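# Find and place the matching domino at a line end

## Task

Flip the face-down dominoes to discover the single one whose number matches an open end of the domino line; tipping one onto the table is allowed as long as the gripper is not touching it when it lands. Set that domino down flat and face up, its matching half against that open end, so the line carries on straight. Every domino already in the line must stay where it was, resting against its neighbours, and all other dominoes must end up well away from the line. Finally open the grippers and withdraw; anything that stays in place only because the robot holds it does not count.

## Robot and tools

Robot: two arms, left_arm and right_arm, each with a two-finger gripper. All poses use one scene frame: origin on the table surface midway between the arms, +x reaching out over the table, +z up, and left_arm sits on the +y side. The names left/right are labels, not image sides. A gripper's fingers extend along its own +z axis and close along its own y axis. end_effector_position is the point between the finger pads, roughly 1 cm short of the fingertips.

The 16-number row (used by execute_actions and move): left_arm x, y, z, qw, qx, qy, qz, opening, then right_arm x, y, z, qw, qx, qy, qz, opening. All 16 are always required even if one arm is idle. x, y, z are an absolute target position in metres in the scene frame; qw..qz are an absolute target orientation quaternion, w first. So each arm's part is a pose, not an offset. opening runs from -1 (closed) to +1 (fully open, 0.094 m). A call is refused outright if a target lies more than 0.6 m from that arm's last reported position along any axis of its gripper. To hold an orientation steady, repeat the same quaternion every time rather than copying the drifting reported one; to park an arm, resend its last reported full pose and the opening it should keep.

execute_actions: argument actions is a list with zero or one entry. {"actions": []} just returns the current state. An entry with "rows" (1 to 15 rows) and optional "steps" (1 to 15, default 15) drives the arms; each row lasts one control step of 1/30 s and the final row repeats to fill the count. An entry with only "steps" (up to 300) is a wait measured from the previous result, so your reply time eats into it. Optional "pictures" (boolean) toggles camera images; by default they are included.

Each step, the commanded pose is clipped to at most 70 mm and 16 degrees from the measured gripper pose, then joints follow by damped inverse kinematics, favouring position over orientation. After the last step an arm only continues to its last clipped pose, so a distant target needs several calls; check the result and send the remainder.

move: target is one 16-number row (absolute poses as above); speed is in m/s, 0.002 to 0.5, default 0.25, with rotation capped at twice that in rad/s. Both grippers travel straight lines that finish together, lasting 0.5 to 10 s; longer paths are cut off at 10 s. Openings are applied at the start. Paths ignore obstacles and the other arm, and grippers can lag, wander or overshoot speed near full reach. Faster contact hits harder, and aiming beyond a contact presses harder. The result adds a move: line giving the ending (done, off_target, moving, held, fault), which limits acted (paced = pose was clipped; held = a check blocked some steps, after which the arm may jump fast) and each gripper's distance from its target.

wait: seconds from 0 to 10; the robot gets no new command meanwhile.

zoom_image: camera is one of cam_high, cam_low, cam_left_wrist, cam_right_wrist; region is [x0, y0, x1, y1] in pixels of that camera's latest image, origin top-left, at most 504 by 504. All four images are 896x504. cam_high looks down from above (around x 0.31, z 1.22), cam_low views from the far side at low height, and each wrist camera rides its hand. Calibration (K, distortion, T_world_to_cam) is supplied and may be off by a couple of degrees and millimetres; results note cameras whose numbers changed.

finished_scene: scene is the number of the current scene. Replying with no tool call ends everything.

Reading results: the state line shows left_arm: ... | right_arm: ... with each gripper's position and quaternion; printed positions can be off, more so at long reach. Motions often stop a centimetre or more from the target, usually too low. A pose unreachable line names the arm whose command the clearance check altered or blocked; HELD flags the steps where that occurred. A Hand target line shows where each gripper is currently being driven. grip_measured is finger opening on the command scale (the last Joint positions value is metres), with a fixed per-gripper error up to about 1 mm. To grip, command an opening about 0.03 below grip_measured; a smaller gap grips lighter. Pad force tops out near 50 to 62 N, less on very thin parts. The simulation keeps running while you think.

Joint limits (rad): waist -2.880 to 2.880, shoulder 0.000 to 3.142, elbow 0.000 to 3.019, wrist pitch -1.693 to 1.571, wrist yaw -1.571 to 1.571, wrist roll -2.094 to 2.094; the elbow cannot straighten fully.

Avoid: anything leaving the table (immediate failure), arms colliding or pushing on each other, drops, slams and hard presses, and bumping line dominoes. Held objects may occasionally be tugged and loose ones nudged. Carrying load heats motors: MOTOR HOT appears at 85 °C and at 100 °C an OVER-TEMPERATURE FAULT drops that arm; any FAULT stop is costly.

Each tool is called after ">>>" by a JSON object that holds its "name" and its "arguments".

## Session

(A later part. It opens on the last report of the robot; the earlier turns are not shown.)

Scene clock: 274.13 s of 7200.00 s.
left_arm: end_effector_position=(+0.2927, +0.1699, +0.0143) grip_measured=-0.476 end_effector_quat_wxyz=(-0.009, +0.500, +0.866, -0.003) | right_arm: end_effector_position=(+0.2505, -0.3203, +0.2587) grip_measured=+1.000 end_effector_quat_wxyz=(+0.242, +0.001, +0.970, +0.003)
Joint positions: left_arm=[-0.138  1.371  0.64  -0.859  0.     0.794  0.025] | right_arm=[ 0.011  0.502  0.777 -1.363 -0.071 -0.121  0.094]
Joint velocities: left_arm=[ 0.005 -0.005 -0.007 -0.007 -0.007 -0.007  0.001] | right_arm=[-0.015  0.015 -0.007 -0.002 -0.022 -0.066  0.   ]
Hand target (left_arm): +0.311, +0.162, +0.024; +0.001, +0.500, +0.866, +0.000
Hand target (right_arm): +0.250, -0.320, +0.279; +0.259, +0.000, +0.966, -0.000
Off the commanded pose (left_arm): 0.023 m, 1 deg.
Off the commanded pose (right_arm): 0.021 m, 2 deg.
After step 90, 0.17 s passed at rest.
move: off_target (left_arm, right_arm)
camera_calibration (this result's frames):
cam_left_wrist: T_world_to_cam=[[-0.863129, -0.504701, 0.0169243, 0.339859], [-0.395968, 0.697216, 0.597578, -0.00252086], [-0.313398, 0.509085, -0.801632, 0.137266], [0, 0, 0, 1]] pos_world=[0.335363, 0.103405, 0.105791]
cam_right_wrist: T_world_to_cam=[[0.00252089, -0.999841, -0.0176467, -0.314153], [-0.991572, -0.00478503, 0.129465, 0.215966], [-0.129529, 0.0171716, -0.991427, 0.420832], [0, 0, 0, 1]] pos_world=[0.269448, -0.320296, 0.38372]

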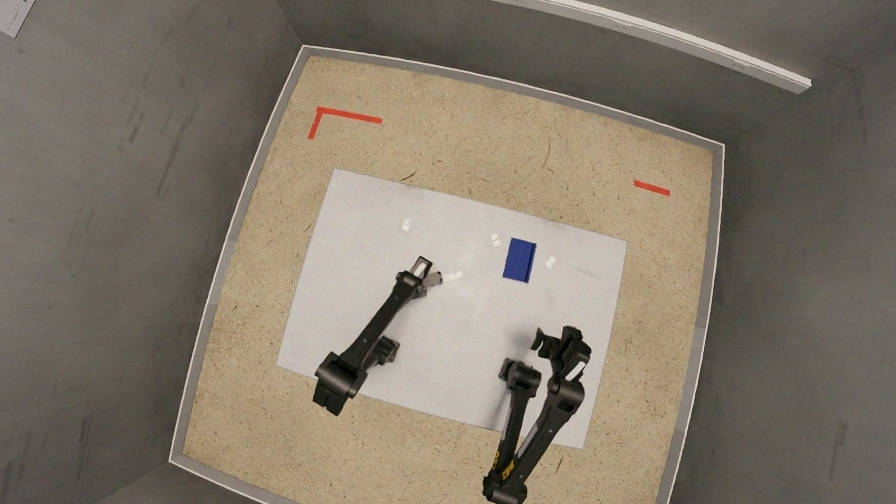

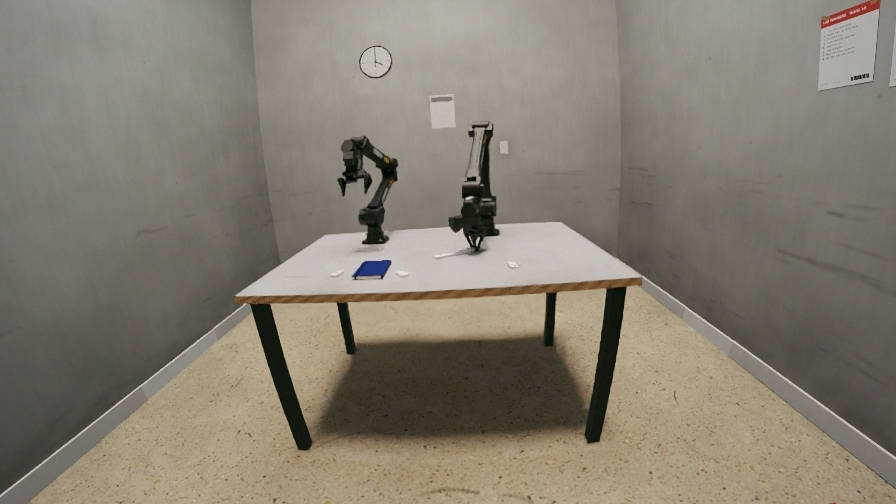

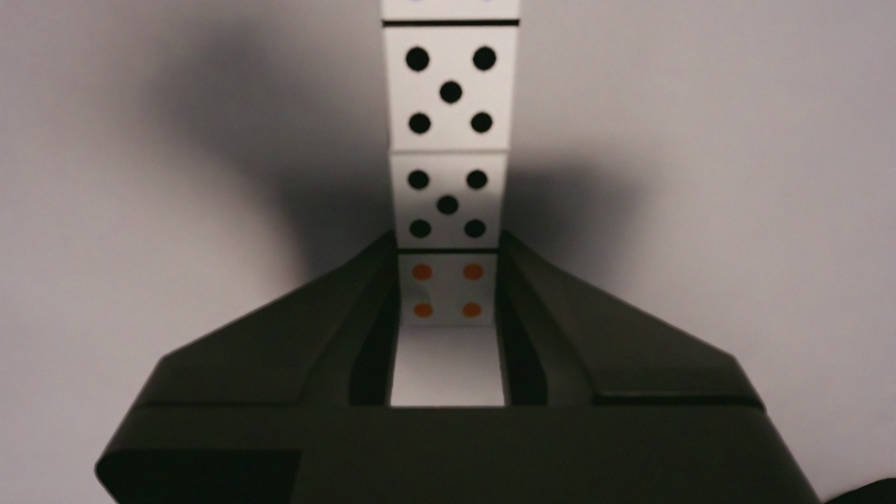

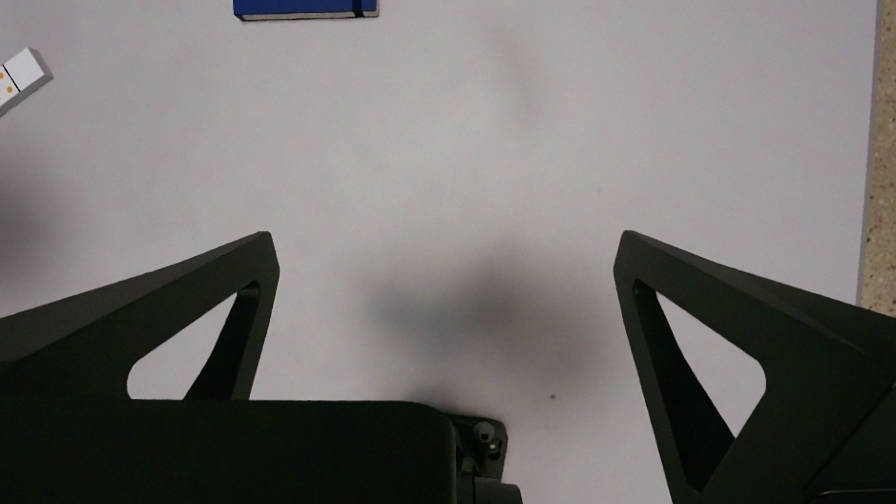

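The ends are touching, so I'm releasing the domino.

>>> {"name": "execute_actions", "arguments": {"actions": [{"rows":[[0.311,0.1622,0.0235,0,0.5,0.866,0,-0.44,0.25,-0.32,0.28,0.259,0,0.966,0,1],[0.311,0.1622,0.0235,0,0.5,0.866,0,-0.44,0.25,-0.32,0.28,0.259,0,0.966,0,1],[0.311,0.1622,0.0235,0,0.5,0.866,0,-0.4,0.25,-0.32,0.28,0.259,0,0.966,0,1],[0.311,0.1622,0.0235,0,0.5,0.866,0,-0.3,0.25,-0.32,0.28,0.259,0,0.966,0,1],[0.311,0.1622,0.0235,0,0.5,0.866,0,0.4,0.25,-0.32,0.28,0.259,0,0.966,0,1]],"steps":15}], "pictures": false}}

>>> {"name": "move", "arguments": {"target": [0.311,0.165,0.09,0,0.5,0.866,0,0.4,0.25,-0.32,0.28,0.259,0,0.966,0,1], "speed": 0.08}}

Scene clock: 277.90 s of 7200.00 s.
left_arm: end_effector_position=(+0.2927, +0.1698, +0.0143) grip_measured=+0.398 end_effector_quat_wxyz=(-0.009, +0.500, +0.866, -0.003) | right_arm: end_effector_position=(+0.2505, -0.3203, +0.2587) grip_measured=+1.000 end_effector_quat_wxyz=(+0.242, +0.001, +0.970, +0.003)
Joint positions: left_arm=[-0.139  1.371  0.64  -0.859  0.     0.794  0.066] | right_arm=[ 0.011  0.502  0.777 -1.363 -0.071 -0.121  0.094]
Joint velocities: left_arm=[ 0.015 -0.005 -0.007 -0.007 -0.051  0.037 -0.001] | right_arm=[-0.005 -0.005  0.007 -0.007 -0.007  0.007  0.   ]
Hand target (left_arm): +0.310, +0.162, +0.024; +0.000, +0.500, +0.866, +0.000
Hand target (right_arm): +0.250, -0.320, +0.279; +0.259, +0.000, +0.966, -0.000
Off the commanded pose (left_arm): 0.022 m, 1 deg.
Off the commanded pose (right_arm): 0.021 m, 2 deg.
Steps of this call (steps 1 to 90: nothing new was sent; then 0.27 s passed at rest; steps 91 to 105: all 15 steps of this action). Readings (end_effector_position):
91: left_arm (+0.2927, +0.1699, +0.0143) | right_arm (+0.2505, -0.3203, +0.2587)
92: left_arm (+0.2927, +0.1699, +0.0143) | right_arm (+0.2505, -0.3203, +0.2587)
94: left_arm (+0.2927, +0.1698, +0.0143) | right_arm (+0.2505, -0.3203, +0.2587)
98: left_arm (+0.2927, +0.1698, +0.0143) | right_arm (+0.2505, -0.3203, +0.2587)
105: the state above

Scene clock: 279.47 s of 7200.00 s.
left_arm: end_effector_position=(+0.2911, +0.1702, +0.0694) grip_measured=+0.398 end_effector_quat_wxyz=(-0.024, +0.500, +0.866, -0.007) | right_arm: end_effector_position=(+0.2505, -0.3203, +0.2587) grip_measured=+1.000 end_effector_quat_wxyz=(+0.242, +0.001, +0.970, +0.003)
Joint positions: left_arm=[-0.139  1.275  0.732 -1.077  0.     0.794  0.066] | right_arm=[ 0.011  0.502  0.777 -1.363 -0.071 -0.121  0.094]
Joint velocities: left_arm=[-0.015 -0.005 -0.012  0.012 -0.007 -0.037 -0.   ] | right_arm=[-0.005  0.005  0.002 -0.007 -0.051 -0.066  0.   ]
Hand target (left_arm): +0.310, +0.165, +0.090; +0.000, +0.500, +0.866, +0.000
Hand target (right_arm): +0.250, -0.320, +0.279; +0.259, +0.000, +0.966, -0.000
Off the commanded pose (left_arm): 0.029 m, 3 deg.
Off the commanded pose (right_arm): 0.021 m, 2 deg.
move: off_target (left_arm, right_arm)
camera_calibration (this result's frames):
cam_left_wrist: T_world_to_cam=[[-0.862323, -0.504909, 0.0382891, 0.336017], [-0.37829, 0.692645, 0.614117, -0.0418037], [-0.336594, 0.515083, -0.788285, 0.185592], [0, 0, 0, 1]] pos_world=[0.336411, 0.103018, 0.159106]
cam_right_wrist: T_world_to_cam=[[0.00252089, -0.999841, -0.0176467, -0.314153], [-0.991572, -0.00478503, 0.129465, 0.215966], [-0.129529, 0.0171716, -0.991427, 0.420832], [0, 0, 0, 1]] pos_world=[0.269448, -0.320296, 0.38372]

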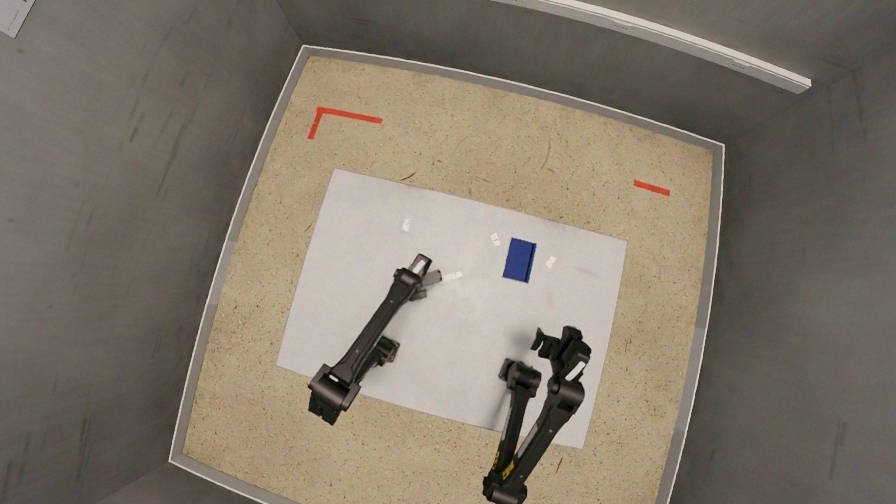

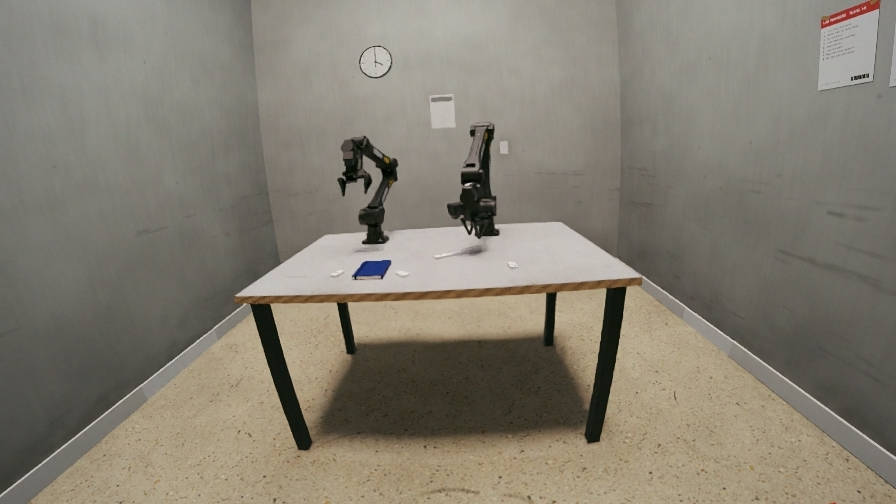

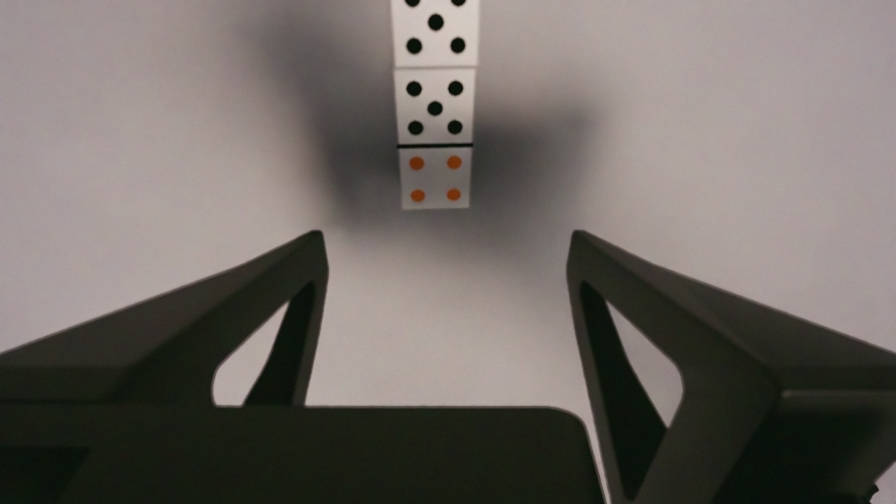

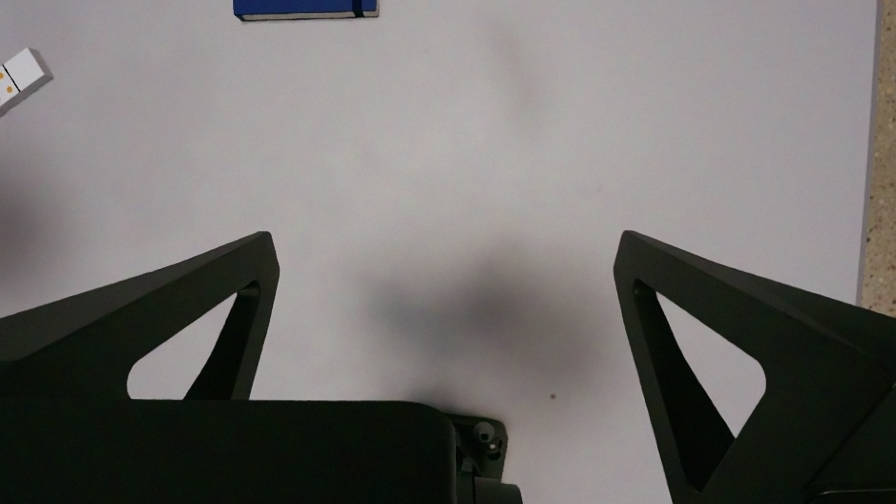

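>>> {"name": "move", "arguments": {"target": [0.2,0.33,0.28,0,0.5,0.866,0,1,0.25,-0.32,0.28,0.259,0,0.966,0,1], "speed": 0.25}}

>>> {"name": "zoom_image", "arguments": {"camera": "cam_high", "region": [380,200,580,320]}}

Scene clock: 283.87 s of 7200.00 s.
left_arm: end_effector_position=(+0.1906, +0.3255, +0.2566) grip_measured=+1.000 end_effector_quat_wxyz=(-0.001, +0.496, +0.868, +0.011) | right_arm: end_effector_position=(+0.2505, -0.3203, +0.2587) grip_measured=+1.000 end_effector_quat_wxyz=(+0.242, +0.001, +0.970, +0.003)
Joint positions: left_arm=[ 0.529  0.828  0.951 -1.677 -0.014  1.454  0.094] | right_arm=[ 0.011  0.502  0.777 -1.363 -0.071 -0.121  0.094]
Joint velocities: left_arm=[-0.015 -0.015 -0.002  0.002  0.037  0.007  0.   ] | right_arm=[-0.005 -0.005 -0.007  0.002  0.007  0.022  0.   ]
Hand target (left_arm): +0.197, +0.329, +0.277; +0.012, +0.499, +0.866, +0.026
Hand target (right_arm): +0.250, -0.320, +0.279; +0.259, +0.000, +0.966, -0.000
Off the commanded pose (left_arm): 0.026 m, 1 deg.
Off the commanded pose (right_arm): 0.021 m, 2 deg.
joint sent to its limit (left arm) — the command would take joint 4 (wrist pitch) past its lower limit, so that joint was sent only as far as its limit.
move: off_target (left_arm, right_arm)
camera_calibration (this result's frames):
cam_left_wrist: T_world_to_cam=[[-0.859323, -0.511201, -0.0153863, 0.335855], [-0.418364, 0.685324, 0.596072, -0.287675], [-0.294168, 0.518656, -0.802783, 0.213753], [0, 0, 0, 1]] pos_world=[0.231134, 0.257977, 0.34824]
cam_right_wrist: T_world_to_cam=[[0.00252089, -0.999841, -0.0176467, -0.314153], [-0.991572, -0.00478503, 0.129465, 0.215966], [-0.129529, 0.0171716, -0.991427, 0.420832], [0, 0, 0, 1]] pos_world=[0.269448, -0.320296, 0.38372]

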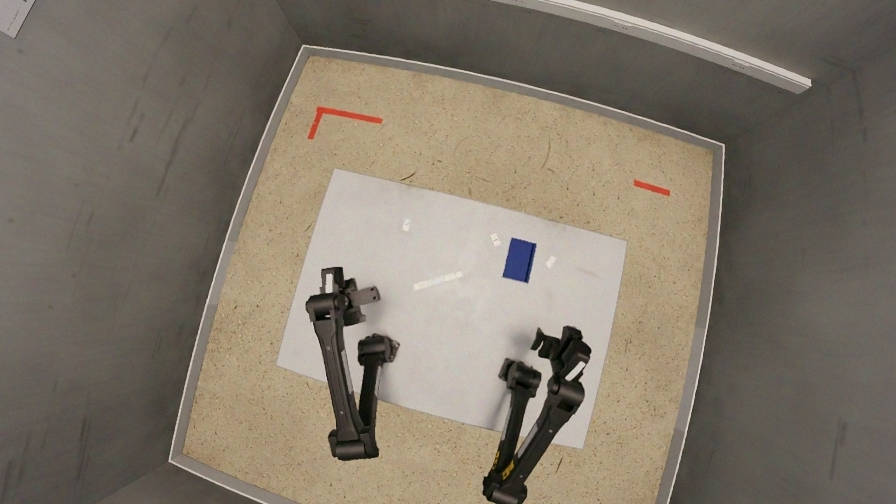

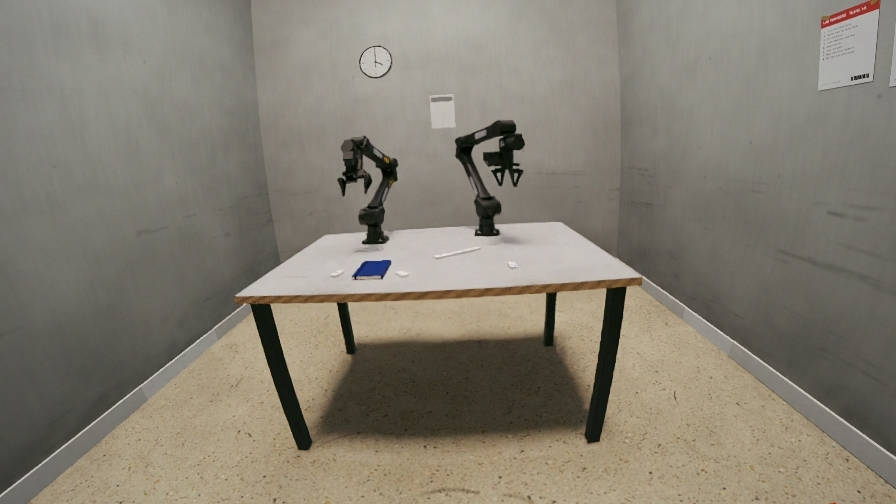

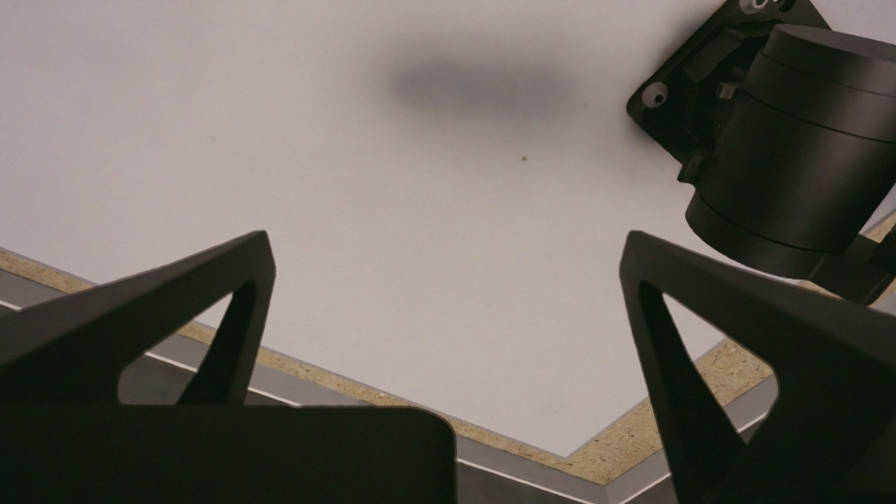

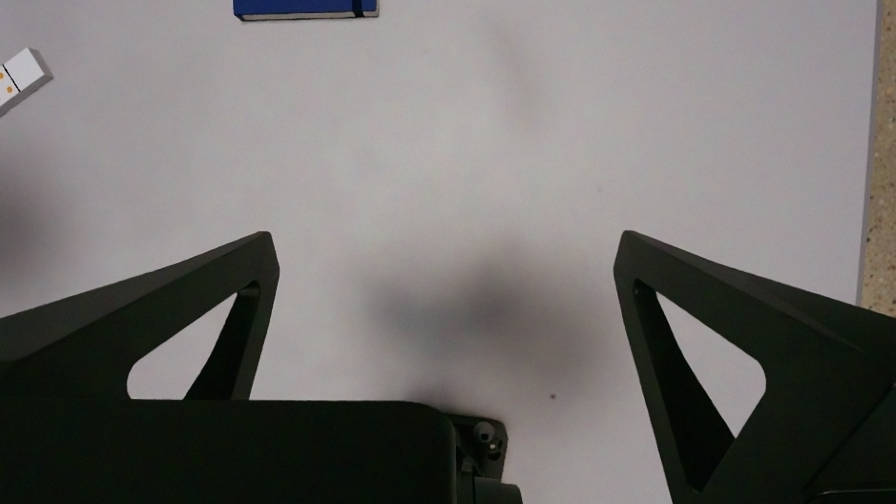

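Region (380, 200, 580, 320) of cam_high's 896x504 image, scaled by 2.520, with more detail than that image has; it fills the top 302 rows of this view, and the rest is white.

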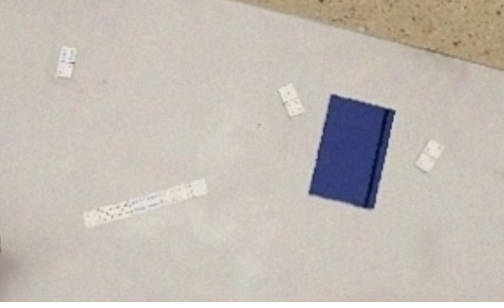

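>>> {"name": "finished_scene", "arguments": {"scene": 2}}

The scene is finished: the task was done.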